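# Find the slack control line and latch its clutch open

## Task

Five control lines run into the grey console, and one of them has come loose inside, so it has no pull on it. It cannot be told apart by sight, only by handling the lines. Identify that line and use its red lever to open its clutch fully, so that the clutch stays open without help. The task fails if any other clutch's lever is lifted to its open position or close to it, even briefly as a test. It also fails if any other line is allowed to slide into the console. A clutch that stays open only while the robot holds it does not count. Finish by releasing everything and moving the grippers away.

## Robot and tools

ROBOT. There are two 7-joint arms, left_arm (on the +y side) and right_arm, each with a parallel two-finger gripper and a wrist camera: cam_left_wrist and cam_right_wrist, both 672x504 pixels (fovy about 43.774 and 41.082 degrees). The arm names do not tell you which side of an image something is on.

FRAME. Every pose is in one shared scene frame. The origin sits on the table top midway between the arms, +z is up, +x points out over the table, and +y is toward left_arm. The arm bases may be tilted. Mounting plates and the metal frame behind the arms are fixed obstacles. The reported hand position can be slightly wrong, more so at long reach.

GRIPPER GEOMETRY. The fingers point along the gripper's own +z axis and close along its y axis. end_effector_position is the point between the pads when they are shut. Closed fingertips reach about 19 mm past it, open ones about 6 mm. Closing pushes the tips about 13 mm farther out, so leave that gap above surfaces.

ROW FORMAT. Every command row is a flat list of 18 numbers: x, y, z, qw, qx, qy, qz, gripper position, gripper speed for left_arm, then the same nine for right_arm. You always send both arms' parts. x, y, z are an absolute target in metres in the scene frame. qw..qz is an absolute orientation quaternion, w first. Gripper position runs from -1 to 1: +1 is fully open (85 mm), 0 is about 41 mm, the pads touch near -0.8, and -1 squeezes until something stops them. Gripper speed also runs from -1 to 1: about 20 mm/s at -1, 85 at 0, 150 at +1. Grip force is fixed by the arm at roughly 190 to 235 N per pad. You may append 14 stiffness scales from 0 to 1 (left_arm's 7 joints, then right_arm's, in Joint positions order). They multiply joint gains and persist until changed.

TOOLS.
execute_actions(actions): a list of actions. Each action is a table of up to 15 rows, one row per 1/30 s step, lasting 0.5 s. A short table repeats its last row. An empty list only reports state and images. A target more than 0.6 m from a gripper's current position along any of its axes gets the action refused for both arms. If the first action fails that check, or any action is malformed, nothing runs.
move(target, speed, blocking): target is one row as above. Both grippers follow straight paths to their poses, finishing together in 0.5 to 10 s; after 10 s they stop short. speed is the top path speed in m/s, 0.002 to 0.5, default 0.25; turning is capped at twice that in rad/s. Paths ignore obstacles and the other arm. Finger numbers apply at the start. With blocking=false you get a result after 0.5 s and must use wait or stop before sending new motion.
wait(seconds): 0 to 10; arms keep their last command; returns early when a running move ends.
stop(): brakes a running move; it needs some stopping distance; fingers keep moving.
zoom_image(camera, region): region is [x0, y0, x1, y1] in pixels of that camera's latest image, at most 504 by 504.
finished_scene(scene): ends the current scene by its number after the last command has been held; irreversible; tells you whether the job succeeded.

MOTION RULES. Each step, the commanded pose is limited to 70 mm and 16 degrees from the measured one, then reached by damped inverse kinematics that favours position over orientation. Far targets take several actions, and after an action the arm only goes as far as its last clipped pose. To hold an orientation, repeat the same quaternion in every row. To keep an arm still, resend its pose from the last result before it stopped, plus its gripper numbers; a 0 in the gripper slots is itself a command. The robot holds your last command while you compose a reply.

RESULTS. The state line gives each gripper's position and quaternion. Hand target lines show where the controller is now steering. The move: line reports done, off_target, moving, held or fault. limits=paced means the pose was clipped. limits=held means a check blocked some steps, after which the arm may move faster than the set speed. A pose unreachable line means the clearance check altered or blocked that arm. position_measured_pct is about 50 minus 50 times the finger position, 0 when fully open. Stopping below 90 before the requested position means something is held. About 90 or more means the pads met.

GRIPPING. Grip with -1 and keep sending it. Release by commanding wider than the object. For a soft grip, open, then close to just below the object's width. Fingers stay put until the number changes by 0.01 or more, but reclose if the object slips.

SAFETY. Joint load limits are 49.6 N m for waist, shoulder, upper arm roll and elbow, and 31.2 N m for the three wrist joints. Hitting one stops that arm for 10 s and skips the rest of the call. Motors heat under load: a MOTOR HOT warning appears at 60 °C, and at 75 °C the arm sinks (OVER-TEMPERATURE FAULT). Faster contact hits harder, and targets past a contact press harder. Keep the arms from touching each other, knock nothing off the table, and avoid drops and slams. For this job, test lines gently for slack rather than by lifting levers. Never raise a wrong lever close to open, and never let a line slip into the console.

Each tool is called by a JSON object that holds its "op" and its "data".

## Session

{"op": "execute_actions", "data": {"actions": []}}

Scene clock: 0.00 s.
left_arm: end_effector_position=(+0.6755, +0.1419, +0.1971) position_measured_pct=0.0 end_effector_quat_wxyz=(+0.210, +0.665, +0.712, -0.083) | right_arm: end_effector_position=(+0.5184, -0.3952, +0.2833) position_measured_pct=0.0 end_effector_quat_wxyz=(-0.138, -0.543, +0.821, -0.107)
Joint positions: left_arm=[-0.495  1.029  0.565  1.491 -0.347  0.434  0.099] | right_arm=[-0.163  0.816 -0.089  1.468  0.669  1.032  2.183]
Joint velocities: left_arm=[ 0.001 -0.     0.     0.001 -0.002  0.     0.   ] | right_arm=[-0.    -0.001  0.002 -0.001  0.    -0.001 -0.001]
Hand target (left_arm): +0.675, +0.142, +0.197; +0.210, +0.665, +0.712, -0.083
Hand target (right_arm): +0.518, -0.395, +0.283; -0.138, -0.543, +0.821, -0.107
Joint stiffness scale: left_arm=[1. 1. 1. 1. 1. 1. 1.] | right_arm=[1. 1. 1. 1. 1. 1. 1.]

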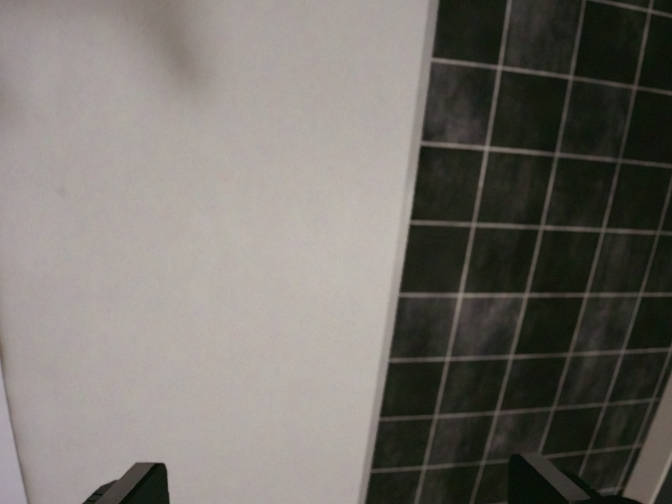

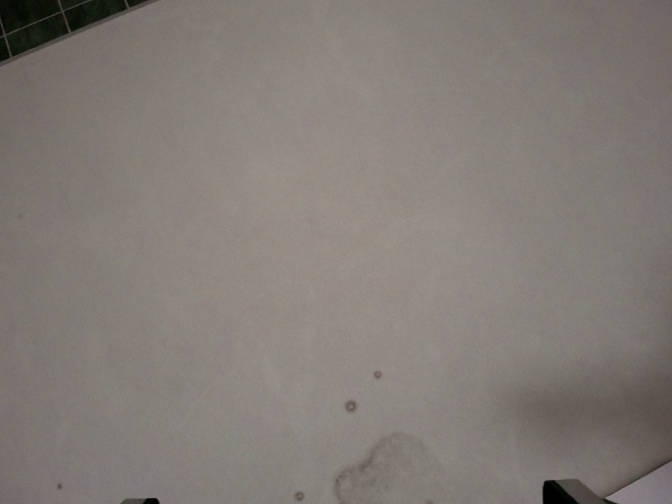

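{"op": "move", "data": {"target": [0.42,0.27,0.36,0.2706,0.6533,0.6533,-0.2706,1,0, 0.42,-0.13,0.33,0,0.7071,0.7071,0,0.7,0], "speed": 0.45}}

Scene clock: 6.13 s.
left_arm: end_effector_position=(+0.4235, +0.2725, +0.3597) position_measured_pct=0.0 end_effector_quat_wxyz=(+0.270, +0.653, +0.655, -0.266) | right_arm: end_effector_position=(+0.4187, -0.1306, +0.3293) position_measured_pct=15.1 end_effector_quat_wxyz=(-0.002, +0.704, +0.710, -0.002)
Joint positions: left_arm=[-1.456  0.913  1.178  1.894 -0.231  0.954 -0.297] | right_arm=[-0.843  0.652  0.322  1.807  0.02   0.676 -0.489]
Joint velocities: left_arm=[-0.007  0.     0.003 -0.001  0.    -0.    -0.   ] | right_arm=[-0.012 -0.001  0.01  -0.001  0.001 -0.001 -0.001]
Hand target (left_arm): +0.421, +0.271, +0.361; +0.272, +0.654, +0.653, -0.269
Hand target (right_arm): +0.418, -0.130, +0.330; -0.001, +0.707, +0.708, -0.001
Off the commanded pose (left_arm): 0.004 m, 1 deg.
Off the commanded pose (right_arm): 0.002 m, 1 deg.
Joint stiffness scale: left_arm=[1. 1. 1. 1. 1. 1. 1.] | right_arm=[1. 1. 1. 1. 1. 1. 1.]
move: off_target (left_arm)

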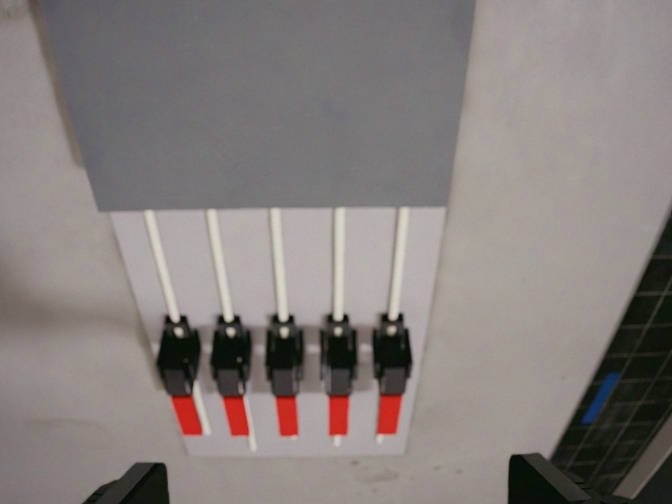

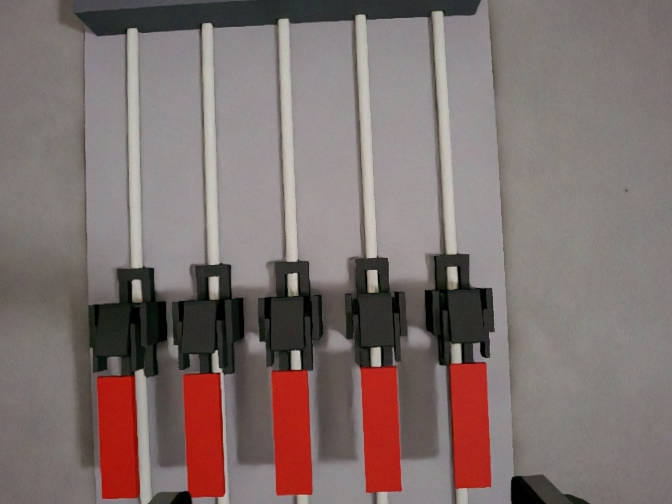

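{"op": "move", "data": {"target": [0.4235,0.2725,0.3597,0.270,0.653,0.655,-0.266,1,0, 0.412,-0.01,0.048,0,0.7071,0.7071,0,0.7,0], "speed": 0.3}}

Scene clock: 11.47 s.
left_arm: end_effector_position=(+0.4235, +0.2726, +0.3597) position_measured_pct=0.0 end_effector_quat_wxyz=(+0.271, +0.653, +0.655, -0.266) | right_arm: end_effector_position=(+0.4138, -0.0116, +0.0490) position_measured_pct=15.1 end_effector_quat_wxyz=(+0.002, +0.703, +0.711, +0.001)
Joint positions: left_arm=[-1.456  0.913  1.178  1.894 -0.231  0.954 -0.297] | right_arm=[-0.859  1.343  0.233  1.481 -0.04   0.331 -0.651]
Joint velocities: left_arm=[ 0.001 -0.     0.    -0.001 -0.001 -0.     0.   ] | right_arm=[-0.     0.004  0.001 -0.002 -0.001 -0.001 -0.   ]
Hand target (left_arm): +0.423, +0.273, +0.360; +0.270, +0.653, +0.655, -0.266
Hand target (right_arm): +0.412, -0.010, +0.048; -0.000, +0.708, +0.707, -0.000
Off the commanded pose (left_arm): 0.000 m, 0 deg.
Off the commanded pose (right_arm): 0.003 m, 1 deg.
Joint stiffness scale: left_arm=[1. 1. 1. 1. 1. 1. 1.] | right_arm=[1. 1. 1. 1. 1. 1. 1.]
move: done

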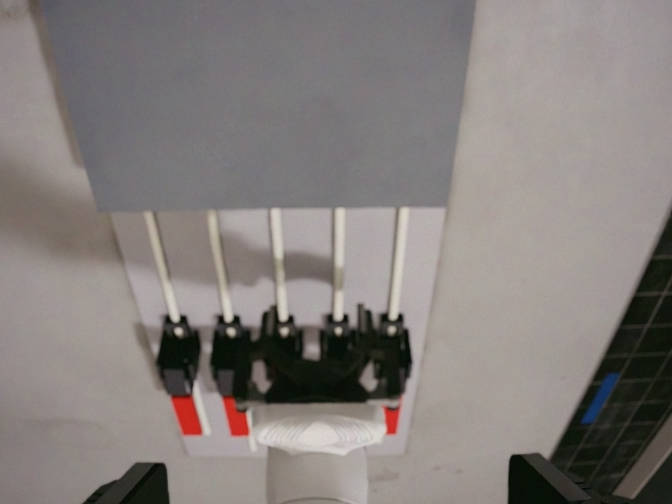

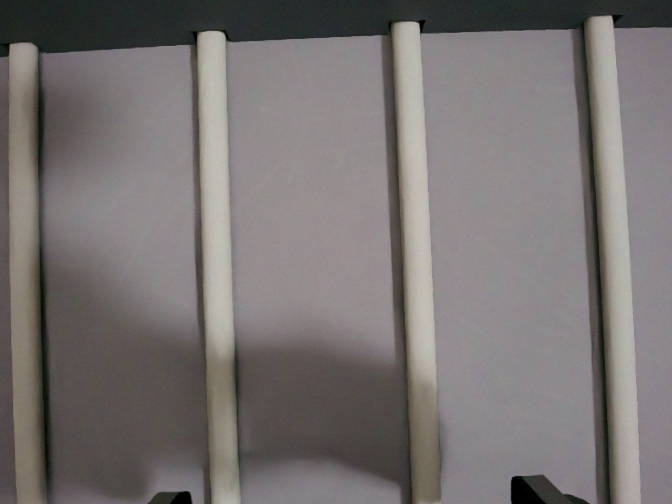

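{"op": "execute_actions", "data": {"actions": [[[0.4235,0.2725,0.3597,0.270,0.653,0.655,-0.266,1,0, 0.410,-0.01,0.046,0,0.7071,0.7071,0,0.7,0],[0.4235,0.2725,0.3597,0.270,0.653,0.655,-0.266,1,0, 0.408,-0.01,0.044,0,0.7071,0.7071,0,0.7,0],[0.4235,0.2725,0.3597,0.270,0.653,0.655,-0.266,1,0, 0.406,-0.01,0.041,0,0.7071,0.7071,0,0.7,0],[0.4235,0.2725,0.3597,0.270,0.653,0.655,-0.266,1,0, 0.405,-0.01,0.038,0,0.7071,0.7071,0,0.7,0],[0.4235,0.2725,0.3597,0.270,0.653,0.655,-0.266,1,0, 0.405,-0.01,0.035,0,0.7071,0.7071,0,0.7,0],[0.4235,0.2725,0.3597,0.270,0.653,0.655,-0.266,1,0, 0.405,-0.01,0.032,0,0.7071,0.7071,0,0.7,0],[0.4235,0.2725,0.3597,0.270,0.653,0.655,-0.266,1,0, 0.405,-0.01,0.029,0,0.7071,0.7071,0,0.7,0],[0.4235,0.2725,0.3597,0.270,0.653,0.655,-0.266,1,0, 0.405,-0.01,0.026,0,0.7071,0.7071,0,0.7,0],[0.4235,0.2725,0.3597,0.270,0.653,0.655,-0.266,1,0, 0.405,-0.01,0.023,0,0.7071,0.7071,0,0.7,0],[0.4235,0.2725,0.3597,0.270,0.653,0.655,-0.266,1,0, 0.405,-0.01,0.0205,0,0.7071,0.7071,0,0.7,0],[0.4235,0.2725,0.3597,0.270,0.653,0.655,-0.266,1,0, 0.405,-0.01,0.0185,0,0.7071,0.7071,0,0.7,0]],[[0.4235,0.2725,0.3597,0.270,0.653,0.655,-0.266,1,0, 0.405,-0.01,0.0185,0,0.7071,0.7071,0,0.3,-0.7]],[[0.4235,0.2725,0.3597,0.270,0.653,0.655,-0.266,1,0, 0.405,-0.01,0.0205,0,0.7071,0.7071,0,-0.05,-0.7]]]}}

Scene clock: 18.30 s.
left_arm: end_effector_position=(+0.4235, +0.2726, +0.3597) position_measured_pct=0.0 end_effector_quat_wxyz=(+0.271, +0.653, +0.655, -0.266) | right_arm: end_effector_position=(+0.4064, -0.0109, +0.0217) position_measured_pct=51.2 end_effector_quat_wxyz=(+0.002, +0.702, +0.712, -0.000)
Joint positions: left_arm=[-1.456  0.913  1.178  1.894 -0.231  0.954 -0.297] | right_arm=[-0.857  1.403  0.231  1.454 -0.042  0.302 -0.656]
Joint velocities: left_arm=[-0.002  0.     0.001 -0.001  0.    -0.     0.   ] | right_arm=[ 0.002 -0.006 -0.    -0.    -0.001  0.     0.   ]
Hand target (left_arm): +0.423, +0.273, +0.360; +0.270, +0.653, +0.655, -0.266
Hand target (right_arm): +0.405, -0.010, +0.021; -0.000, +0.707, +0.707, -0.000
Off the commanded pose (left_arm): 0.000 m, 0 deg.
Off the commanded pose (right_arm): 0.002 m, 1 deg.
Joint stiffness scale: left_arm=[1. 1. 1. 1. 1. 1. 1.] | right_arm=[1. 1. 1. 1. 1. 1. 1.]

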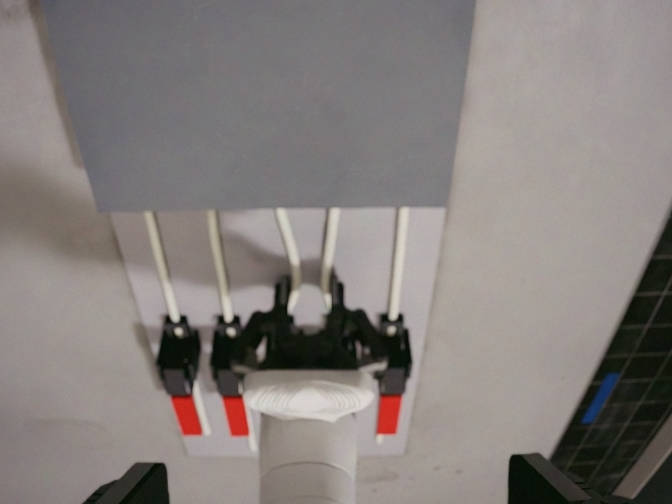

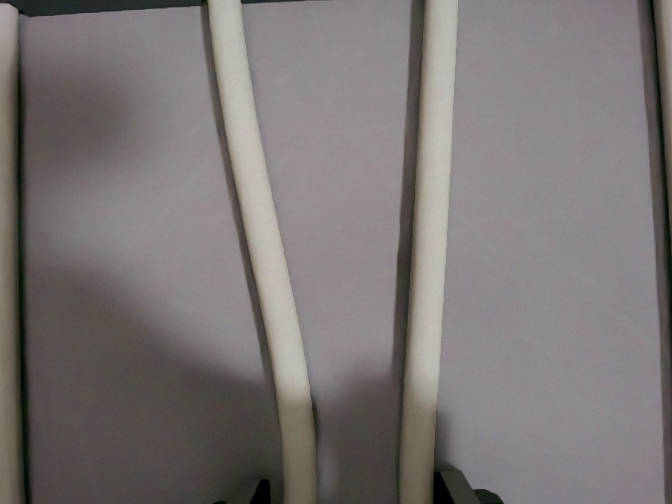

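{"op": "execute_actions", "data": {"actions": [[[0.4235,0.2725,0.3597,0.270,0.653,0.655,-0.266,1,0, 0.405,-0.01,0.0205,0,0.7071,0.7071,0,0.7,-0.2]],[[0.4235,0.2725,0.3597,0.270,0.653,0.655,-0.266,1,0, 0.405,-0.01,0.024,0,0.7071,0.7071,0,0.7,-0.2],[0.4235,0.2725,0.3597,0.270,0.653,0.655,-0.266,1,0, 0.405,-0.01,0.029,0,0.7071,0.7071,0,0.7,-0.2],[0.4235,0.2725,0.3597,0.270,0.653,0.655,-0.266,1,0, 0.405,-0.01,0.035,0,0.7071,0.7071,0,0.7,-0.2],[0.4235,0.2725,0.3597,0.270,0.653,0.655,-0.266,1,0, 0.405,-0.01,0.041,0,0.7071,0.7071,0,0.7,-0.2],[0.4235,0.2725,0.3597,0.270,0.653,0.655,-0.266,1,0, 0.405,-0.01,0.047,0,0.7071,0.7071,0,0.7,-0.2],[0.4235,0.2725,0.3597,0.270,0.653,0.655,-0.266,1,0, 0.405,-0.01,0.053,0,0.7071,0.7071,0,0.7,-0.2],[0.4235,0.2725,0.3597,0.270,0.653,0.655,-0.266,1,0, 0.405,-0.01,0.059,0,0.7071,0.7071,0,0.7,-0.2],[0.4235,0.2725,0.3597,0.270,0.653,0.655,-0.266,1,0, 0.405,-0.01,0.065,0,0.7071,0.7071,0,0.7,-0.2],[0.4235,0.2725,0.3597,0.270,0.653,0.655,-0.266,1,0, 0.405,-0.01,0.070,0,0.7071,0.7071,0,0.7,-0.2],[0.4235,0.2725,0.3597,0.270,0.653,0.655,-0.266,1,0, 0.405,-0.01,0.074,0,0.7071,0.7071,0,0.7,-0.2]]]}}

Scene clock: 25.90 s.
left_arm: end_effector_position=(+0.4235, +0.2726, +0.3597) position_measured_pct=0.0 end_effector_quat_wxyz=(+0.271, +0.653, +0.655, -0.266) | right_arm: end_effector_position=(+0.4046, -0.0110, +0.0682) position_measured_pct=15.1 end_effector_quat_wxyz=(+0.000, +0.702, +0.712, -0.001)
Joint positions: left_arm=[-1.456  0.913  1.178  1.894 -0.231  0.954 -0.297] | right_arm=[-0.88   1.299  0.234  1.53  -0.042  0.334 -0.657]
Joint velocities: left_arm=[-0.001 -0.    -0.001 -0.    -0.    -0.001  0.   ] | right_arm=[-0.022 -0.086  0.002  0.026 -0.     0.009  0.   ]
Hand target (left_arm): +0.423, +0.273, +0.360; +0.270, +0.653, +0.655, -0.266
Hand target (right_arm): +0.405, -0.010, +0.074; -0.000, +0.707, +0.707, -0.000
Off the commanded pose (left_arm): 0.000 m, 0 deg.
Off the commanded pose (right_arm): 0.006 m, 1 deg.
Joint stiffness scale: left_arm=[1. 1. 1. 1. 1. 1. 1.] | right_arm=[1. 1. 1. 1. 1. 1. 1.]

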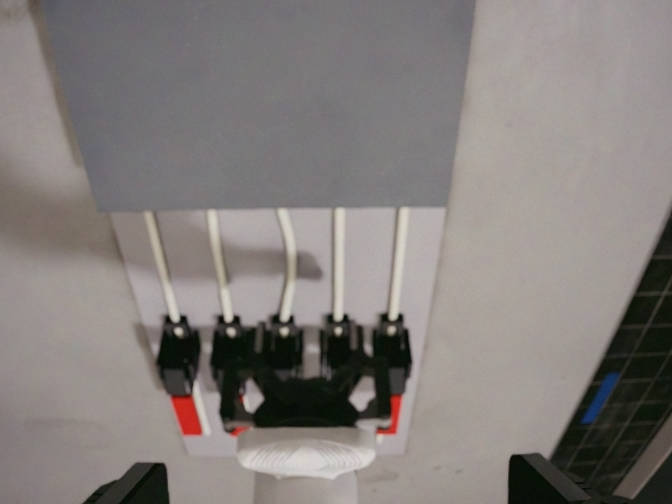

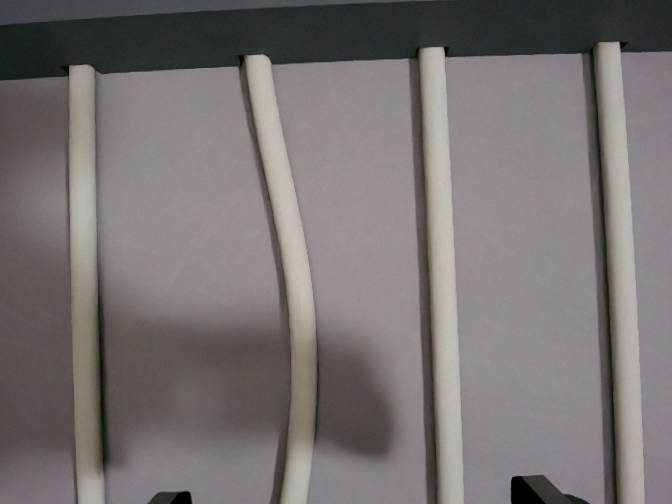

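{"op": "move", "data": {"target": [0.4235,0.2725,0.3597,0.270,0.653,0.655,-0.266,1,0, 0.397,-0.045,0.125,-0.0923,0.7011,0.7011,0.0923,-0.8,0.5], "speed": 0.25}}

{"op": "move", "data": {"target": [0.4235,0.2725,0.3597,0.270,0.653,0.655,-0.266,1,0, 0.381,-0.262,0.088,-0.2706,0.6533,0.6533,0.2706,-0.8,0.5], "speed": 0.22}}

Scene clock: 35.77 s.
left_arm: end_effector_position=(+0.4235, +0.2726, +0.3597) position_measured_pct=0.0 end_effector_quat_wxyz=(+0.271, +0.653, +0.655, -0.266) | right_arm: end_effector_position=(+0.3971, -0.0447, +0.1242) position_measured_pct=89.7 end_effector_quat_wxyz=(-0.093, +0.706, +0.697, +0.090)
Joint positions: left_arm=[-1.456  0.913  1.178  1.894 -0.231  0.954 -0.297] | right_arm=[-0.54   1.092 -0.034  1.817  0.002  0.081 -0.447]
Joint velocities: left_arm=[ 0.001  0.    -0.001  0.002  0.    -0.    -0.   ] | right_arm=[ 0.008 -0.001 -0.002 -0.     0.002  0.     0.001]
Hand target (left_arm): +0.423, +0.273, +0.360; +0.270, +0.653, +0.655, -0.266
Hand target (right_arm): +0.397, -0.045, +0.125; -0.092, +0.701, +0.701, +0.092
Off the commanded pose (left_arm): 0.000 m, 0 deg.
Off the commanded pose (right_arm): 0.001 m, 1 deg.
Joint stiffness scale: left_arm=[1. 1. 1. 1. 1. 1. 1.] | right_arm=[1. 1. 1. 1. 1. 1. 1.]
move: done

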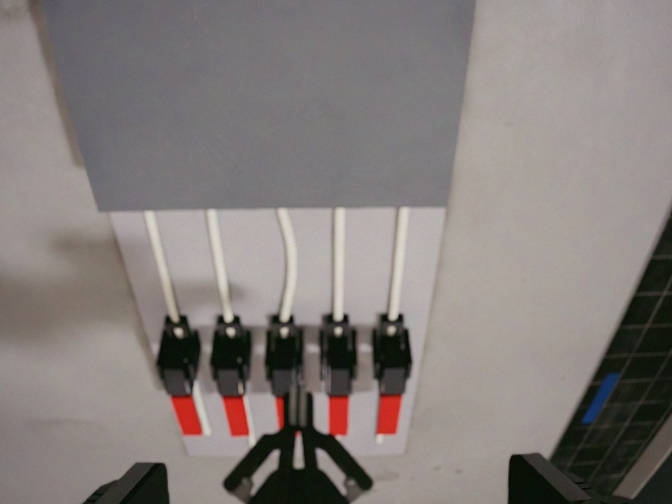

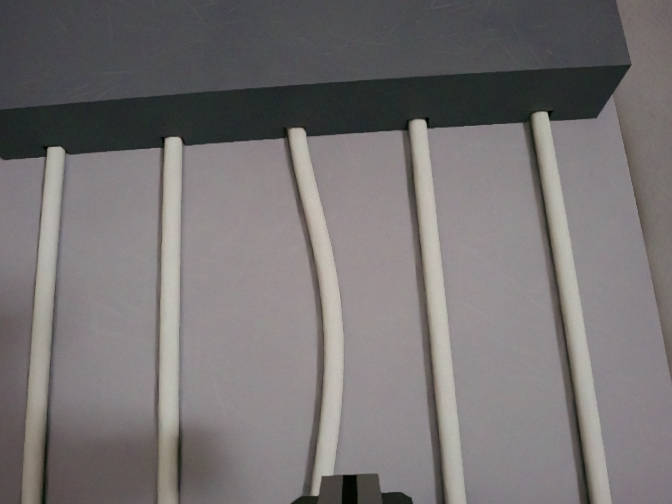

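Scene clock: 37.60 s.
left_arm: end_effector_position=(+0.4235, +0.2726, +0.3597) position_measured_pct=0.0 end_effector_quat_wxyz=(+0.271, +0.653, +0.655, -0.266) | right_arm: end_effector_position=(+0.3828, -0.2625, +0.0888) position_measured_pct=89.7 end_effector_quat_wxyz=(-0.269, +0.654, +0.654, +0.270)
Joint positions: left_arm=[-1.456  0.913  1.178  1.894 -0.231  0.954 -0.297] | right_arm=[ 0.797  1.408 -0.776  1.721  0.487  0.454  0.19 ]
Joint velocities: left_arm=[-0.001 -0.    -0.     0.001  0.     0.    -0.   ] | right_arm=[ 0.011  0.01  -0.004 -0.003 -0.001  0.003  0.   ]
Hand target (left_arm): +0.423, +0.273, +0.360; +0.270, +0.653, +0.655, -0.266
Hand target (right_arm): +0.383, -0.263, +0.088; -0.270, +0.653, +0.654, +0.271
Off the commanded pose (left_arm): 0.000 m, 0 deg.
Off the commanded pose (right_arm): 0.002 m, 0 deg.
Joint stiffness scale: left_arm=[1. 1. 1. 1. 1. 1. 1.] | right_arm=[1. 1. 1. 1. 1. 1. 1.]
move: done

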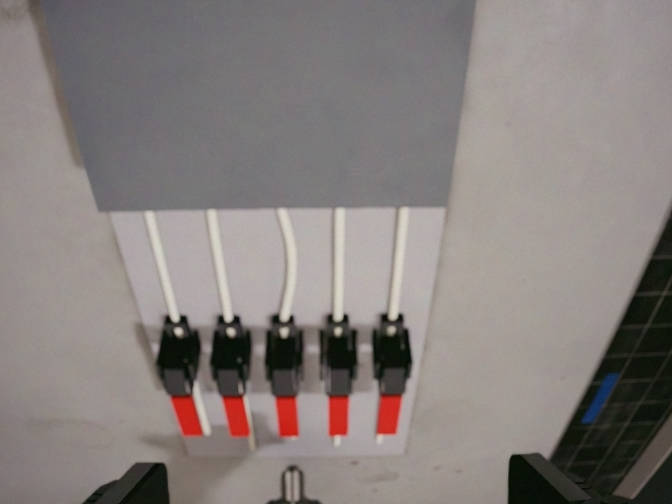

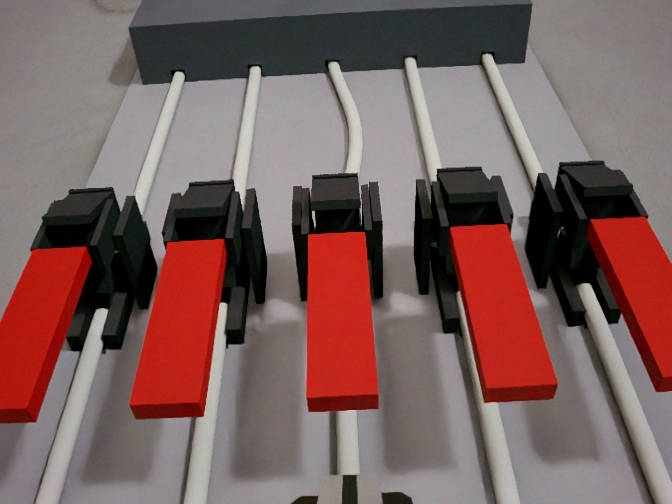

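{"op": "move", "data": {"target": [0.4235,0.2725,0.3597,0.270,0.653,0.655,-0.266,1,0, 0.382,-0.219,0.039,-0.2706,0.6533,0.6533,0.2706,-0.8,0.5], "speed": 0.1}}

Scene clock: 42.87 s.
left_arm: end_effector_position=(+0.4235, +0.2726, +0.3597) position_measured_pct=0.0 end_effector_quat_wxyz=(+0.271, +0.653, +0.655, -0.266) | right_arm: end_effector_position=(+0.3809, -0.2186, +0.0415) position_measured_pct=89.7 end_effector_quat_wxyz=(-0.274, +0.655, +0.651, +0.270)
Joint positions: left_arm=[-1.456  0.913  1.178  1.894 -0.231  0.954 -0.297] | right_arm=[ 0.702  1.517 -0.72   1.668  0.487  0.357  0.19 ]
Joint velocities: left_arm=[ 0.002  0.    -0.    -0.    -0.    -0.001 -0.   ] | right_arm=[-0.004  0.001  0.001 -0.001  0.001 -0.     0.001]
Hand target (left_arm): +0.423, +0.273, +0.360; +0.270, +0.653, +0.655, -0.266
Hand target (right_arm): +0.382, -0.219, +0.039; -0.271, +0.653, +0.653, +0.271
Off the commanded pose (left_arm): 0.000 m, 0 deg.
Off the commanded pose (right_arm): 0.003 m, 1 deg.
Joint stiffness scale: left_arm=[1. 1. 1. 1. 1. 1. 1.] | right_arm=[1. 1. 1. 1. 1. 1. 1.]
move: done

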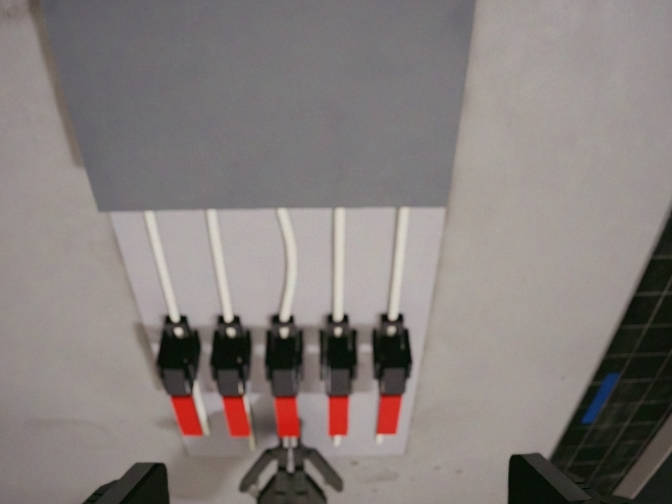

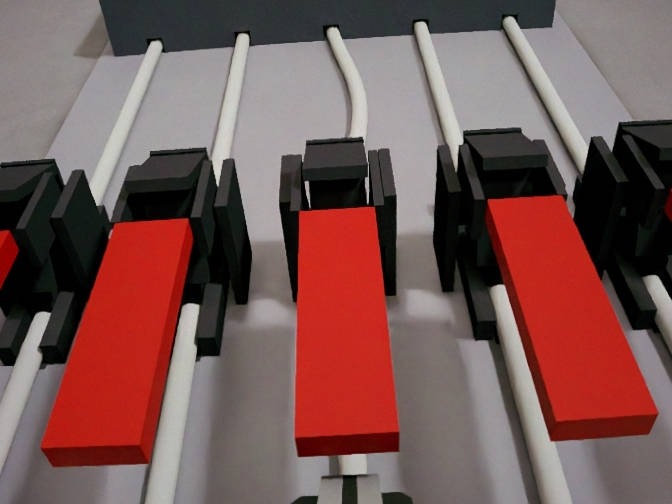

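{"op": "execute_actions", "data": {"actions": [[[0.4235,0.2725,0.3597,0.27,0.653,0.655,-0.266,1,0,0.382,-0.2187,0.0407,-0.2706,0.6533,0.6533,0.2706,-0.8,0.5],[0.4235,0.2725,0.3597,0.27,0.653,0.655,-0.266,1,0,0.382,-0.2182,0.0416,-0.2706,0.6533,0.6533,0.2706,-0.8,0.5],[0.4235,0.2725,0.3597,0.27,0.653,0.655,-0.266,1,0,0.382,-0.2177,0.0427,-0.2706,0.6533,0.6533,0.2706,-0.8,0.5],[0.4235,0.2725,0.3597,0.27,0.653,0.655,-0.266,1,0,0.382,-0.2171,0.0440,-0.2706,0.6533,0.6533,0.2706,-0.8,0.5],[0.4235,0.2725,0.3597,0.27,0.653,0.655,-0.266,1,0,0.382,-0.2164,0.0454,-0.2706,0.6533,0.6533,0.2706,-0.8,0.5],[0.4235,0.2725,0.3597,0.27,0.653,0.655,-0.266,1,0,0.382,-0.2156,0.0470,-0.2706,0.6533,0.6533,0.2706,-0.8,0.5],[0.4235,0.2725,0.3597,0.27,0.653,0.655,-0.266,1,0,0.382,-0.2147,0.0488,-0.2706,0.6533,0.6533,0.2706,-0.8,0.5],[0.4235,0.2725,0.3597,0.27,0.653,0.655,-0.266,1,0,0.382,-0.2138,0.0508,-0.2706,0.6533,0.6533,0.2706,-0.8,0.5],[0.4235,0.2725,0.3597,0.27,0.653,0.655,-0.266,1,0,0.382,-0.2127,0.0530,-0.2706,0.6533,0.6533,0.2706,-0.8,0.5],[0.4235,0.2725,0.3597,0.27,0.653,0.655,-0.266,1,0,0.382,-0.2116,0.0552,-0.2706,0.6533,0.6533,0.2706,-0.8,0.5],[0.4235,0.2725,0.3597,0.27,0.653,0.655,-0.266,1,0,0.382,-0.2106,0.0575,-0.2706,0.6533,0.6533,0.2706,-0.8,0.5],[0.4235,0.2725,0.3597,0.27,0.653,0.655,-0.266,1,0,0.382,-0.2095,0.0597,-0.2706,0.6533,0.6533,0.2706,-0.8,0.5],[0.4235,0.2725,0.3597,0.27,0.653,0.655,-0.266,1,0,0.382,-0.2084,0.0620,-0.2706,0.6533,0.6533,0.2706,-0.8,0.5],[0.4235,0.2725,0.3597,0.27,0.653,0.655,-0.266,1,0,0.382,-0.2073,0.0642,-0.2706,0.6533,0.6533,0.2706,-0.8,0.5],[0.4235,0.2725,0.3597,0.27,0.653,0.655,-0.266,1,0,0.382,-0.2062,0.0665,-0.2706,0.6533,0.6533,0.2706,-0.8,0.5]],[[0.4235,0.2725,0.3597,0.27,0.653,0.655,-0.266,1,0,0.382,-0.2051,0.0687,-0.2706,0.6533,0.6533,0.2706,-0.8,0.5],[0.4235,0.2725,0.3597,0.27,0.653,0.655,-0.266,1,0,0.382,-0.2040,0.0710,-0.2706,0.6533,0.6533,0.2706,-0.8,0.5],[0.4235,0.2725,0.3597,0.27,0.653,0.655,-0.266,1,0,0.382,-0.2029,0.0732,-0.2706,0.6533,0.6533,0.2706,-0.8,0.5],[0.4235,0.2725,0.3597,0.27,0.653,0.655,-0.266,1,0,0.382,-0.2019,0.0755,-0.2706,0.6533,0.6533,0.2706,-0.8,0.5],[0.4235,0.2725,0.3597,0.27,0.653,0.655,-0.266,1,0,0.3818,-0.2008,0.0777,-0.2706,0.6533,0.6533,0.2706,-0.8,0.5],[0.4235,0.2725,0.3597,0.27,0.653,0.655,-0.266,1,0,0.3818,-0.1997,0.0800,-0.2706,0.6533,0.6533,0.2706,-0.8,0.5],[0.4235,0.2725,0.3597,0.27,0.653,0.655,-0.266,1,0,0.3816,-0.1986,0.0822,-0.2706,0.6533,0.6533,0.2706,-0.8,0.5],[0.4235,0.2725,0.3597,0.27,0.653,0.655,-0.266,1,0,0.3816,-0.1975,0.0845,-0.2706,0.6533,0.6533,0.2706,-0.8,0.5],[0.4235,0.2725,0.3597,0.27,0.653,0.655,-0.266,1,0,0.3814,-0.1964,0.0867,-0.2706,0.6533,0.6533,0.2706,-0.8,0.5],[0.4235,0.2725,0.3597,0.27,0.653,0.655,-0.266,1,0,0.3814,-0.1953,0.0890,-0.2706,0.6533,0.6533,0.2706,-0.8,0.5],[0.4235,0.2725,0.3597,0.27,0.653,0.655,-0.266,1,0,0.3812,-0.1941,0.0912,-0.2706,0.6533,0.6533,0.2706,-0.8,0.5],[0.4235,0.2725,0.3597,0.27,0.653,0.655,-0.266,1,0,0.3812,-0.1928,0.0933,-0.2706,0.6533,0.6533,0.2706,-0.8,0.5],[0.4235,0.2725,0.3597,0.27,0.653,0.655,-0.266,1,0,0.381,-0.1914,0.0954,-0.2706,0.6533,0.6533,0.2706,-0.8,0.5],[0.4235,0.2725,0.3597,0.27,0.653,0.655,-0.266,1,0,0.381,-0.1899,0.0974,-0.2706,0.6533,0.6533,0.2706,-0.8,0.5],[0.4235,0.2725,0.3597,0.27,0.653,0.655,-0.266,1,0,0.381,-0.1883,0.0993,-0.2706,0.6533,0.6533,0.2706,-0.8,0.5]],[[0.4235,0.2725,0.3597,0.27,0.653,0.655,-0.266,1,0,0.3808,-0.1866,0.1011,-0.2706,0.6533,0.6533,0.2706,-0.8,0.5],[0.4235,0.2725,0.3597,0.27,0.653,0.655,-0.266,1,0,0.3808,-0.1848,0.1029,-0.2706,0.6533,0.6533,0.2706,-0.8,0.5],[0.4235,0.2725,0.3597,0.27,0.653,0.655,-0.266,1,0,0.3806,-0.1829,0.1046,-0.2706,0.6533,0.6533,0.2706,-0.8,0.5],[0.4235,0.2725,0.3597,0.27,0.653,0.655,-0.266,1,0,0.3806,-0.1810,0.1062,-0.2706,0.6533,0.6533,0.2706,-0.8,0.5],[0.4235,0.2725,0.3597,0.27,0.653,0.655,-0.266,1,0,0.3804,-0.1790,0.1077,-0.2706,0.6533,0.6533,0.2706,-0.8,0.5],[0.4235,0.2725,0.3597,0.27,0.653,0.655,-0.266,1,0,0.3804,-0.1770,0.1092,-0.2706,0.6533,0.6533,0.2706,-0.8,0.5],[0.4235,0.2725,0.3597,0.27,0.653,0.655,-0.266,1,0,0.3802,-0.1749,0.1106,-0.2706,0.6533,0.6533,0.2706,-0.8,0.5],[0.4235,0.2725,0.3597,0.27,0.653,0.655,-0.266,1,0,0.3802,-0.1728,0.1120,-0.2706,0.6533,0.6533,0.2706,-0.8,0.5],[0.4235,0.2725,0.3597,0.27,0.653,0.655,-0.266,1,0,0.38,-0.1707,0.1133,-0.2706,0.6533,0.6533,0.2706,-0.8,0.5],[0.4235,0.2725,0.3597,0.27,0.653,0.655,-0.266,1,0,0.38,-0.1685,0.1145,-0.2706,0.6533,0.6533,0.2706,-0.8,0.5],[0.4235,0.2725,0.3597,0.27,0.653,0.655,-0.266,1,0,0.3798,-0.1663,0.1157,-0.2706,0.6533,0.6533,0.2706,-0.8,0.5],[0.4235,0.2725,0.3597,0.27,0.653,0.655,-0.266,1,0,0.3798,-0.1641,0.1168,-0.2706,0.6533,0.6533,0.2706,-0.8,0.5],[0.4235,0.2725,0.3597,0.27,0.653,0.655,-0.266,1,0,0.3796,-0.1619,0.1179,-0.2706,0.6533,0.6533,0.2706,-0.8,0.5],[0.4235,0.2725,0.3597,0.27,0.653,0.655,-0.266,1,0,0.3796,-0.1597,0.1189,-0.2706,0.6533,0.6533,0.2706,-0.8,0.5],[0.4235,0.2725,0.3597,0.27,0.653,0.655,-0.266,1,0,0.3794,-0.1575,0.1199,-0.2706,0.6533,0.6533,0.2706,-0.8,0.5]],[[0.4235,0.2725,0.3597,0.27,0.653,0.655,-0.266,1,0,0.3794,-0.1555,0.1207,-0.2706,0.6533,0.6533,0.2706,-0.8,0.5],[0.4235,0.2725,0.3597,0.27,0.653,0.655,-0.266,1,0,0.3792,-0.1535,0.1215,-0.2706,0.6533,0.6533,0.2706,-0.8,0.5],[0.4235,0.2725,0.3597,0.27,0.653,0.655,-0.266,1,0,0.3792,-0.1515,0.1223,-0.2706,0.6533,0.6533,0.2706,-0.8,0.5],[0.4235,0.2725,0.3597,0.27,0.653,0.655,-0.266,1,0,0.379,-0.1495,0.1230,-0.2706,0.6533,0.6533,0.2706,-0.8,0.5],[0.4235,0.2725,0.3597,0.27,0.653,0.655,-0.266,1,0,0.379,-0.1475,0.1237,-0.2706,0.6533,0.6533,0.2706,-0.8,0.5],[0.4235,0.2725,0.3597,0.27,0.653,0.655,-0.266,1,0,0.3788,-0.1455,0.1243,-0.2706,0.6533,0.6533,0.2706,-0.8,0.5],[0.4235,0.2725,0.3597,0.27,0.653,0.655,-0.266,1,0,0.3788,-0.1435,0.1249,-0.2706,0.6533,0.6533,0.2706,-0.8,0.5],[0.4235,0.2725,0.3597,0.27,0.653,0.655,-0.266,1,0,0.3786,-0.1415,0.1254,-0.2706,0.6533,0.6533,0.2706,-0.8,0.5],[0.4235,0.2725,0.3597,0.27,0.653,0.655,-0.266,1,0,0.3786,-0.1395,0.1259,-0.2706,0.6533,0.6533,0.2706,-0.8,0.5],[0.4235,0.2725,0.3597,0.27,0.653,0.655,-0.266,1,0,0.3784,-0.1375,0.1263,-0.2706,0.6533,0.6533,0.2706,-0.8,0.5],[0.4235,0.2725,0.3597,0.27,0.653,0.655,-0.266,1,0,0.3784,-0.1355,0.1267,-0.2706,0.6533,0.6533,0.2706,-0.8,0.5],[0.4235,0.2725,0.3597,0.27,0.653,0.655,-0.266,1,0,0.3782,-0.1335,0.1270,-0.2706,0.6533,0.6533,0.2706,-0.8,0.5],[0.4235,0.2725,0.3597,0.27,0.653,0.655,-0.266,1,0,0.3782,-0.1315,0.1273,-0.2706,0.6533,0.6533,0.2706,-0.8,0.5],[0.4235,0.2725,0.3597,0.27,0.653,0.655,-0.266,1,0,0.378,-0.1298,0.1275,-0.2706,0.6533,0.6533,0.2706,-0.8,0.5],[0.4235,0.2725,0.3597,0.27,0.653,0.655,-0.266,1,0,0.378,-0.1285,0.1277,-0.2706,0.6533,0.6533,0.2706,-0.8,0.5]]]}}

Scene clock: 83.77 s.
left_arm: end_effector_position=(+0.4235, +0.2726, +0.3597) position_measured_pct=0.0 end_effector_quat_wxyz=(+0.271, +0.653, +0.655, -0.266) | right_arm: end_effector_position=(+0.3802, -0.1387, +0.1241) position_measured_pct=89.7 end_effector_quat_wxyz=(-0.267, +0.654, +0.654, +0.272)
Joint positions: left_arm=[-1.456  0.913  1.178  1.894 -0.231  0.954 -0.297] | right_arm=[ 0.495  1.329 -0.692  1.896  0.436  0.127 -0.025]
Joint velocities: left_arm=[ 0.002 -0.     0.001  0.002 -0.     0.     0.   ] | right_arm=[-0.146 -0.021  0.036  0.037 -0.033 -0.118 -0.076]
Hand target (left_arm): +0.423, +0.273, +0.360; +0.270, +0.653, +0.655, -0.266
Hand target (right_arm): +0.378, -0.129, +0.128; -0.271, +0.653, +0.653, +0.271
Off the commanded pose (left_arm): 0.000 m, 0 deg.
Off the commanded pose (right_arm): 0.011 m, 0 deg.
Joint stiffness scale: left_arm=[1. 1. 1. 1. 1. 1. 1.] | right_arm=[1. 1. 1. 1. 1. 1. 1.]

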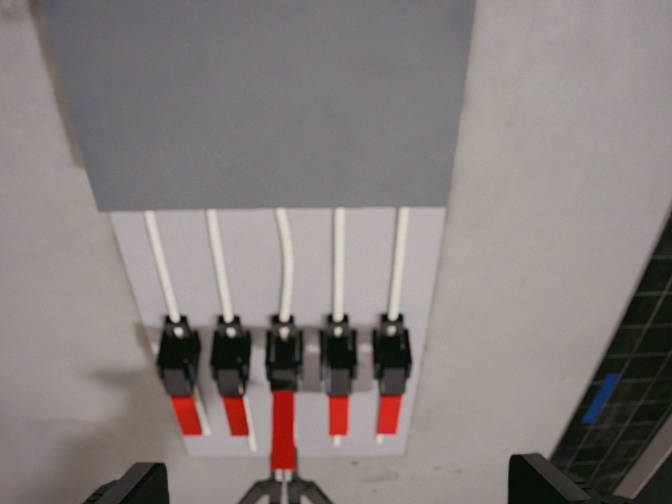

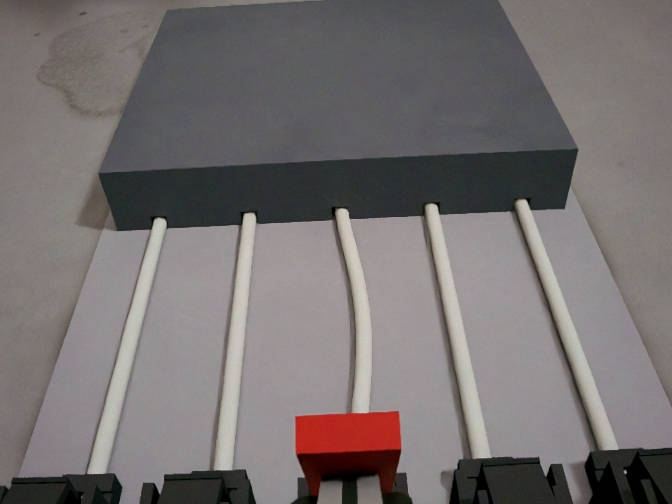

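{"op": "execute_actions", "data": {"actions": [[[0.4235,0.2725,0.3597,0.27,0.653,0.655,-0.266,1,0,0.378,-0.1272,0.1278,-0.2706,0.6533,0.6533,0.2706,-0.8,0.5],[0.4235,0.2725,0.3597,0.27,0.653,0.655,-0.266,1,0,0.378,-0.1254,0.1280,-0.2706,0.6533,0.6533,0.2706,-0.8,0.5],[0.4235,0.2725,0.3597,0.27,0.653,0.655,-0.266,1,0,0.378,-0.1232,0.1281,-0.2706,0.6533,0.6533,0.2706,-0.8,0.5],[0.4235,0.2725,0.3597,0.27,0.653,0.655,-0.266,1,0,0.378,-0.1208,0.1282,-0.2706,0.6533,0.6533,0.2706,-0.8,0.5],[0.4235,0.2725,0.3597,0.27,0.653,0.655,-0.266,1,0,0.378,-0.1184,0.1283,-0.2706,0.6533,0.6533,0.2706,-0.8,0.5],[0.4235,0.2725,0.3597,0.27,0.653,0.655,-0.266,1,0,0.378,-0.1160,0.1283,-0.2706,0.6533,0.6533,0.2706,-0.8,0.5],[0.4235,0.2725,0.3597,0.27,0.653,0.655,-0.266,1,0,0.378,-0.1136,0.1283,-0.2706,0.6533,0.6533,0.2706,-0.8,0.5],[0.4235,0.2725,0.3597,0.27,0.653,0.655,-0.266,1,0,0.378,-0.1112,0.1282,-0.2706,0.6533,0.6533,0.2706,-0.8,0.5],[0.4235,0.2725,0.3597,0.27,0.653,0.655,-0.266,1,0,0.378,-0.1088,0.1281,-0.2706,0.6533,0.6533,0.2706,-0.8,0.5],[0.4235,0.2725,0.3597,0.27,0.653,0.655,-0.266,1,0,0.378,-0.1064,0.1279,-0.2706,0.6533,0.6533,0.2706,-0.8,0.5],[0.4235,0.2725,0.3597,0.27,0.653,0.655,-0.266,1,0,0.378,-0.1040,0.1277,-0.2706,0.6533,0.6533,0.2706,-0.8,0.5],[0.4235,0.2725,0.3597,0.27,0.653,0.655,-0.266,1,0,0.378,-0.1016,0.1274,-0.2706,0.6533,0.6533,0.2706,-0.8,0.5],[0.4235,0.2725,0.3597,0.27,0.653,0.655,-0.266,1,0,0.378,-0.0992,0.1271,-0.2706,0.6533,0.6533,0.2706,-0.8,0.5],[0.4235,0.2725,0.3597,0.27,0.653,0.655,-0.266,1,0,0.378,-0.0968,0.1267,-0.2706,0.6533,0.6533,0.2706,-0.8,0.5],[0.4235,0.2725,0.3597,0.27,0.653,0.655,-0.266,1,0,0.378,-0.0944,0.1263,-0.2706,0.6533,0.6533,0.2706,-0.8,0.5]],[[0.4235,0.2725,0.3597,0.27,0.653,0.655,-0.266,1,0,0.378,-0.0920,0.1258,-0.2706,0.6533,0.6533,0.2706,-0.8,0.5],[0.4235,0.2725,0.3597,0.27,0.653,0.655,-0.266,1,0,0.378,-0.0897,0.1252,-0.2706,0.6533,0.6533,0.2706,-0.8,0.5],[0.4235,0.2725,0.3597,0.27,0.653,0.655,-0.266,1,0,0.378,-0.0874,0.1246,-0.2706,0.6533,0.6533,0.2706,-0.8,0.5],[0.4235,0.2725,0.3597,0.27,0.653,0.655,-0.266,1,0,0.378,-0.0851,0.1239,-0.2706,0.6533,0.6533,0.2706,-0.8,0.5],[0.4235,0.2725,0.3597,0.27,0.653,0.655,-0.266,1,0,0.378,-0.0828,0.1232,-0.2706,0.6533,0.6533,0.2706,-0.8,0.5],[0.4235,0.2725,0.3597,0.27,0.653,0.655,-0.266,1,0,0.378,-0.0805,0.1224,-0.2706,0.6533,0.6533,0.2706,-0.8,0.5],[0.4235,0.2725,0.3597,0.27,0.653,0.655,-0.266,1,0,0.378,-0.0783,0.1215,-0.2706,0.6533,0.6533,0.2706,-0.8,0.5],[0.4235,0.2725,0.3597,0.27,0.653,0.655,-0.266,1,0,0.378,-0.0761,0.1206,-0.2706,0.6533,0.6533,0.2706,-0.8,0.5],[0.4235,0.2725,0.3597,0.27,0.653,0.655,-0.266,1,0,0.378,-0.0739,0.1196,-0.2706,0.6533,0.6533,0.2706,-0.8,0.5],[0.4235,0.2725,0.3597,0.27,0.653,0.655,-0.266,1,0,0.378,-0.0717,0.1186,-0.2706,0.6533,0.6533,0.2706,-0.8,0.5],[0.4235,0.2725,0.3597,0.27,0.653,0.655,-0.266,1,0,0.3782,-0.0696,0.1175,-0.2706,0.6533,0.6533,0.2706,-0.8,0.5],[0.4235,0.2725,0.3597,0.27,0.653,0.655,-0.266,1,0,0.3784,-0.0675,0.1163,-0.2706,0.6533,0.6533,0.2706,-0.8,0.5],[0.4235,0.2725,0.3597,0.27,0.653,0.655,-0.266,1,0,0.3786,-0.0655,0.1150,-0.2706,0.6533,0.6533,0.2706,-0.8,0.5],[0.4235,0.2725,0.3597,0.27,0.653,0.655,-0.266,1,0,0.3788,-0.0635,0.1136,-0.2706,0.6533,0.6533,0.2706,-0.8,0.5],[0.4235,0.2725,0.3597,0.27,0.653,0.655,-0.266,1,0,0.379,-0.0616,0.1121,-0.2706,0.6533,0.6533,0.2706,-0.8,0.5]],[[0.4235,0.2725,0.3597,0.27,0.653,0.655,-0.266,1,0,0.379,-0.0598,0.1105,-0.2706,0.6533,0.6533,0.2706,-0.8,0.5],[0.4235,0.2725,0.3597,0.27,0.653,0.655,-0.266,1,0,0.379,-0.0580,0.1089,-0.2706,0.6533,0.6533,0.2706,-0.8,0.5],[0.4235,0.2725,0.3597,0.27,0.653,0.655,-0.266,1,0,0.379,-0.0563,0.1072,-0.2706,0.6533,0.6533,0.2706,-0.8,0.5],[0.4235,0.2725,0.3597,0.27,0.653,0.655,-0.266,1,0,0.379,-0.0546,0.1055,-0.2706,0.6533,0.6533,0.2706,-0.8,0.5],[0.4235,0.2725,0.3597,0.27,0.653,0.655,-0.266,1,0,0.379,-0.0530,0.1037,-0.2706,0.6533,0.6533,0.2706,-0.8,0.5],[0.4235,0.2725,0.3597,0.27,0.653,0.655,-0.266,1,0,0.379,-0.0514,0.1019,-0.2706,0.6533,0.6533,0.2706,-0.8,0.5],[0.4235,0.2725,0.3597,0.27,0.653,0.655,-0.266,1,0,0.379,-0.0498,0.1001,-0.2706,0.6533,0.6533,0.2706,-0.8,0.5],[0.4235,0.2725,0.3597,0.27,0.653,0.655,-0.266,1,0,0.379,-0.0483,0.0982,-0.2706,0.6533,0.6533,0.2706,-0.8,0.5],[0.4235,0.2725,0.3597,0.27,0.653,0.655,-0.266,1,0,0.379,-0.0468,0.0963,-0.2706,0.6533,0.6533,0.2706,-0.8,0.5],[0.4235,0.2725,0.3597,0.27,0.653,0.655,-0.266,1,0,0.379,-0.0453,0.0944,-0.2706,0.6533,0.6533,0.2706,-0.8,0.5],[0.4235,0.2725,0.3597,0.27,0.653,0.655,-0.266,1,0,0.379,-0.0438,0.0925,-0.2706,0.6533,0.6533,0.2706,-0.8,0.5],[0.4235,0.2725,0.3597,0.27,0.653,0.655,-0.266,1,0,0.379,-0.0424,0.0906,-0.2706,0.6533,0.6533,0.2706,-0.8,0.5],[0.4235,0.2725,0.3597,0.27,0.653,0.655,-0.266,1,0,0.379,-0.0410,0.0887,-0.2706,0.6533,0.6533,0.2706,-0.8,0.5],[0.4235,0.2725,0.3597,0.27,0.653,0.655,-0.266,1,0,0.379,-0.0397,0.0867,-0.2706,0.6533,0.6533,0.2706,-0.8,0.5],[0.4235,0.2725,0.3597,0.27,0.653,0.655,-0.266,1,0,0.379,-0.0385,0.0847,-0.2706,0.6533,0.6533,0.2706,-0.8,0.5]],[[0.4235,0.2725,0.3597,0.27,0.653,0.655,-0.266,1,0,0.379,-0.0374,0.0826,-0.2706,0.6533,0.6533,0.2706,-0.8,0.5],[0.4235,0.2725,0.3597,0.27,0.653,0.655,-0.266,1,0,0.379,-0.0364,0.0805,-0.2706,0.6533,0.6533,0.2706,-0.8,0.5],[0.4235,0.2725,0.3597,0.27,0.653,0.655,-0.266,1,0,0.379,-0.0355,0.0785,-0.2706,0.6533,0.6533,0.2706,-0.8,0.5],[0.4235,0.2725,0.3597,0.27,0.653,0.655,-0.266,1,0,0.379,-0.0347,0.0766,-0.2706,0.6533,0.6533,0.2706,-0.8,0.5],[0.4235,0.2725,0.3597,0.27,0.653,0.655,-0.266,1,0,0.379,-0.0340,0.0748,-0.2706,0.6533,0.6533,0.2706,-0.8,0.5],[0.4235,0.2725,0.3597,0.27,0.653,0.655,-0.266,1,0,0.379,-0.0334,0.0731,-0.2706,0.6533,0.6533,0.2706,-0.8,0.5],[0.4235,0.2725,0.3597,0.27,0.653,0.655,-0.266,1,0,0.379,-0.0329,0.0716,-0.2706,0.6533,0.6533,0.2706,-0.8,0.5],[0.4235,0.2725,0.3597,0.27,0.653,0.655,-0.266,1,0,0.379,-0.0325,0.0702,-0.2706,0.6533,0.6533,0.2706,-0.8,0.5],[0.4235,0.2725,0.3597,0.27,0.653,0.655,-0.266,1,0,0.379,-0.0321,0.0689,-0.2706,0.6533,0.6533,0.2706,-0.8,0.5],[0.4235,0.2725,0.3597,0.27,0.653,0.655,-0.266,1,0,0.379,-0.0318,0.0678,-0.2706,0.6533,0.6533,0.2706,-0.8,0.5],[0.4235,0.2725,0.3597,0.27,0.653,0.655,-0.266,1,0,0.379,-0.0315,0.0668,-0.2706,0.6533,0.6533,0.2706,-0.8,0.5],[0.4235,0.2725,0.3597,0.27,0.653,0.655,-0.266,1,0,0.379,-0.0313,0.0659,-0.2706,0.6533,0.6533,0.2706,-0.8,0.5],[0.4235,0.2725,0.3597,0.27,0.653,0.655,-0.266,1,0,0.379,-0.0311,0.0651,-0.2706,0.6533,0.6533,0.2706,-0.8,0.5],[0.4235,0.2725,0.3597,0.27,0.653,0.655,-0.266,1,0,0.379,-0.0310,0.0645,-0.2706,0.6533,0.6533,0.2706,-0.8,0.5],[0.4235,0.2725,0.3597,0.27,0.653,0.655,-0.266,1,0,0.379,-0.0310,0.0640,-0.2706,0.6533,0.6533,0.2706,-0.8,0.5]]]}}

Scene clock: 111.33 s.
left_arm: end_effector_position=(+0.4235, +0.2726, +0.3597) position_measured_pct=0.0 end_effector_quat_wxyz=(+0.271, +0.653, +0.655, -0.266) | right_arm: end_effector_position=(+0.3797, -0.0328, +0.0690) position_measured_pct=89.7 end_effector_quat_wxyz=(-0.271, +0.655, +0.652, +0.270)
Joint positions: left_arm=[-1.456  0.913  1.178  1.894 -0.231  0.954 -0.297] | right_arm=[ 0.221  1.481 -0.614  1.775  0.381 -0.041 -0.088]
Joint velocities: left_arm=[-0.     0.    -0.    -0.001 -0.001 -0.001 -0.   ] | right_arm=[-0.001  0.01  -0.004 -0.002 -0.    -0.    -0.001]
Hand target (left_arm): +0.423, +0.273, +0.360; +0.270, +0.653, +0.655, -0.266
Hand target (right_arm): +0.379, -0.031, +0.064; -0.271, +0.653, +0.653, +0.271
Off the commanded pose (left_arm): 0.000 m, 0 deg.
Off the commanded pose (right_arm): 0.005 m, 0 deg.
Joint stiffness scale: left_arm=[1. 1. 1. 1. 1. 1. 1.] | right_arm=[1. 1. 1. 1. 1. 1. 1.]

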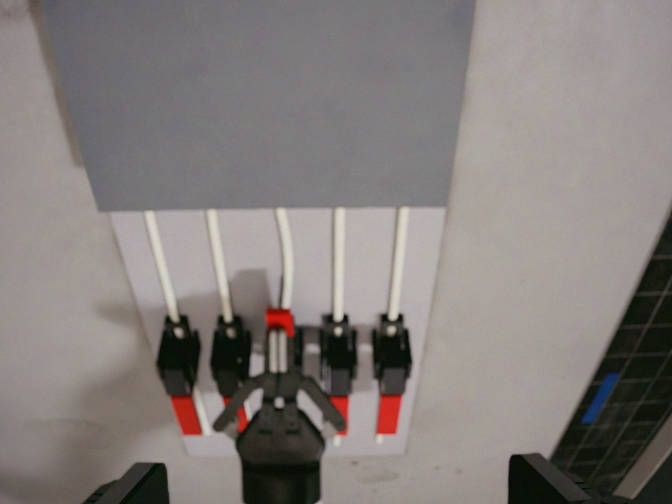

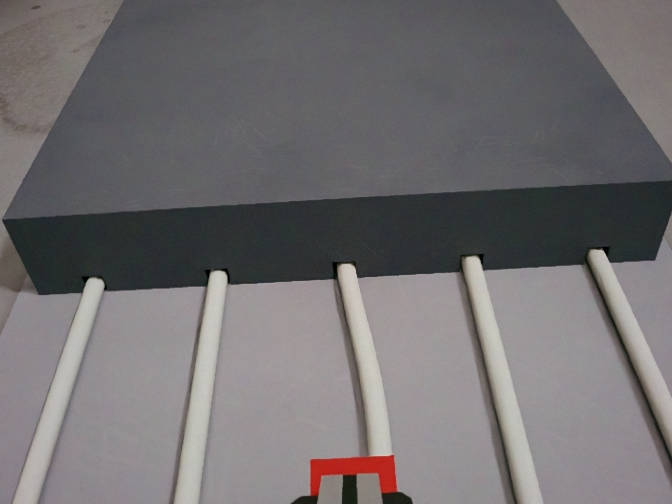

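The lever is at its stop, so I'm retreating.

{"op": "move", "data": {"target": [0.4235,0.2725,0.3597,0.270,0.653,0.655,-0.266,1,0, 0.380,-0.20,0.27,-0.2706,0.6533,0.6533,0.2706,-0.8,0.5], "speed": 0.28}}

Scene clock: 114.50 s.
left_arm: end_effector_position=(+0.4235, +0.2726, +0.3597) position_measured_pct=0.0 end_effector_quat_wxyz=(+0.271, +0.653, +0.655, -0.266) | right_arm: end_effector_position=(+0.3783, -0.1987, +0.2689) position_measured_pct=89.7 end_effector_quat_wxyz=(-0.272, +0.654, +0.653, +0.270)
Joint positions: left_arm=[-1.456  0.913  1.178  1.894 -0.231  0.954 -0.297] | right_arm=[ 0.722  1.021 -0.939  2.021  0.341  0.4   -0.07 ]
Joint velocities: left_arm=[ 0.     0.    -0.     0.002 -0.001 -0.001  0.   ] | right_arm=[ 0.006 -0.001 -0.002  0.001 -0.    -0.002 -0.   ]
Hand target (left_arm): +0.423, +0.273, +0.360; +0.270, +0.653, +0.655, -0.266
Hand target (right_arm): +0.380, -0.200, +0.270; -0.270, +0.653, +0.654, +0.270
Off the commanded pose (left_arm): 0.000 m, 0 deg.
Off the commanded pose (right_arm): 0.002 m, 0 deg.
Joint stiffness scale: left_arm=[1. 1. 1. 1. 1. 1. 1.] | right_arm=[1. 1. 1. 1. 1. 1. 1.]
move: done

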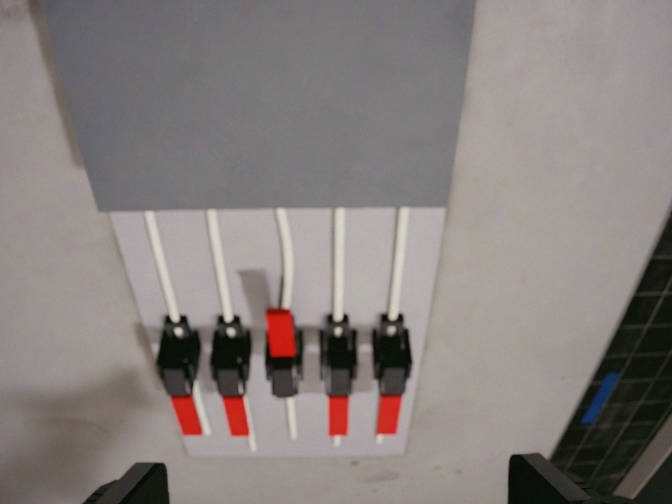

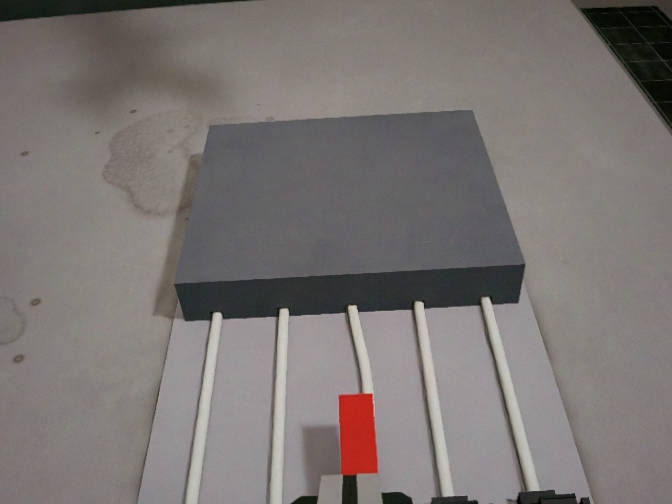

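{"op": "finished_scene", "data": {"scene": 2}}

The scene is finished: the task was done.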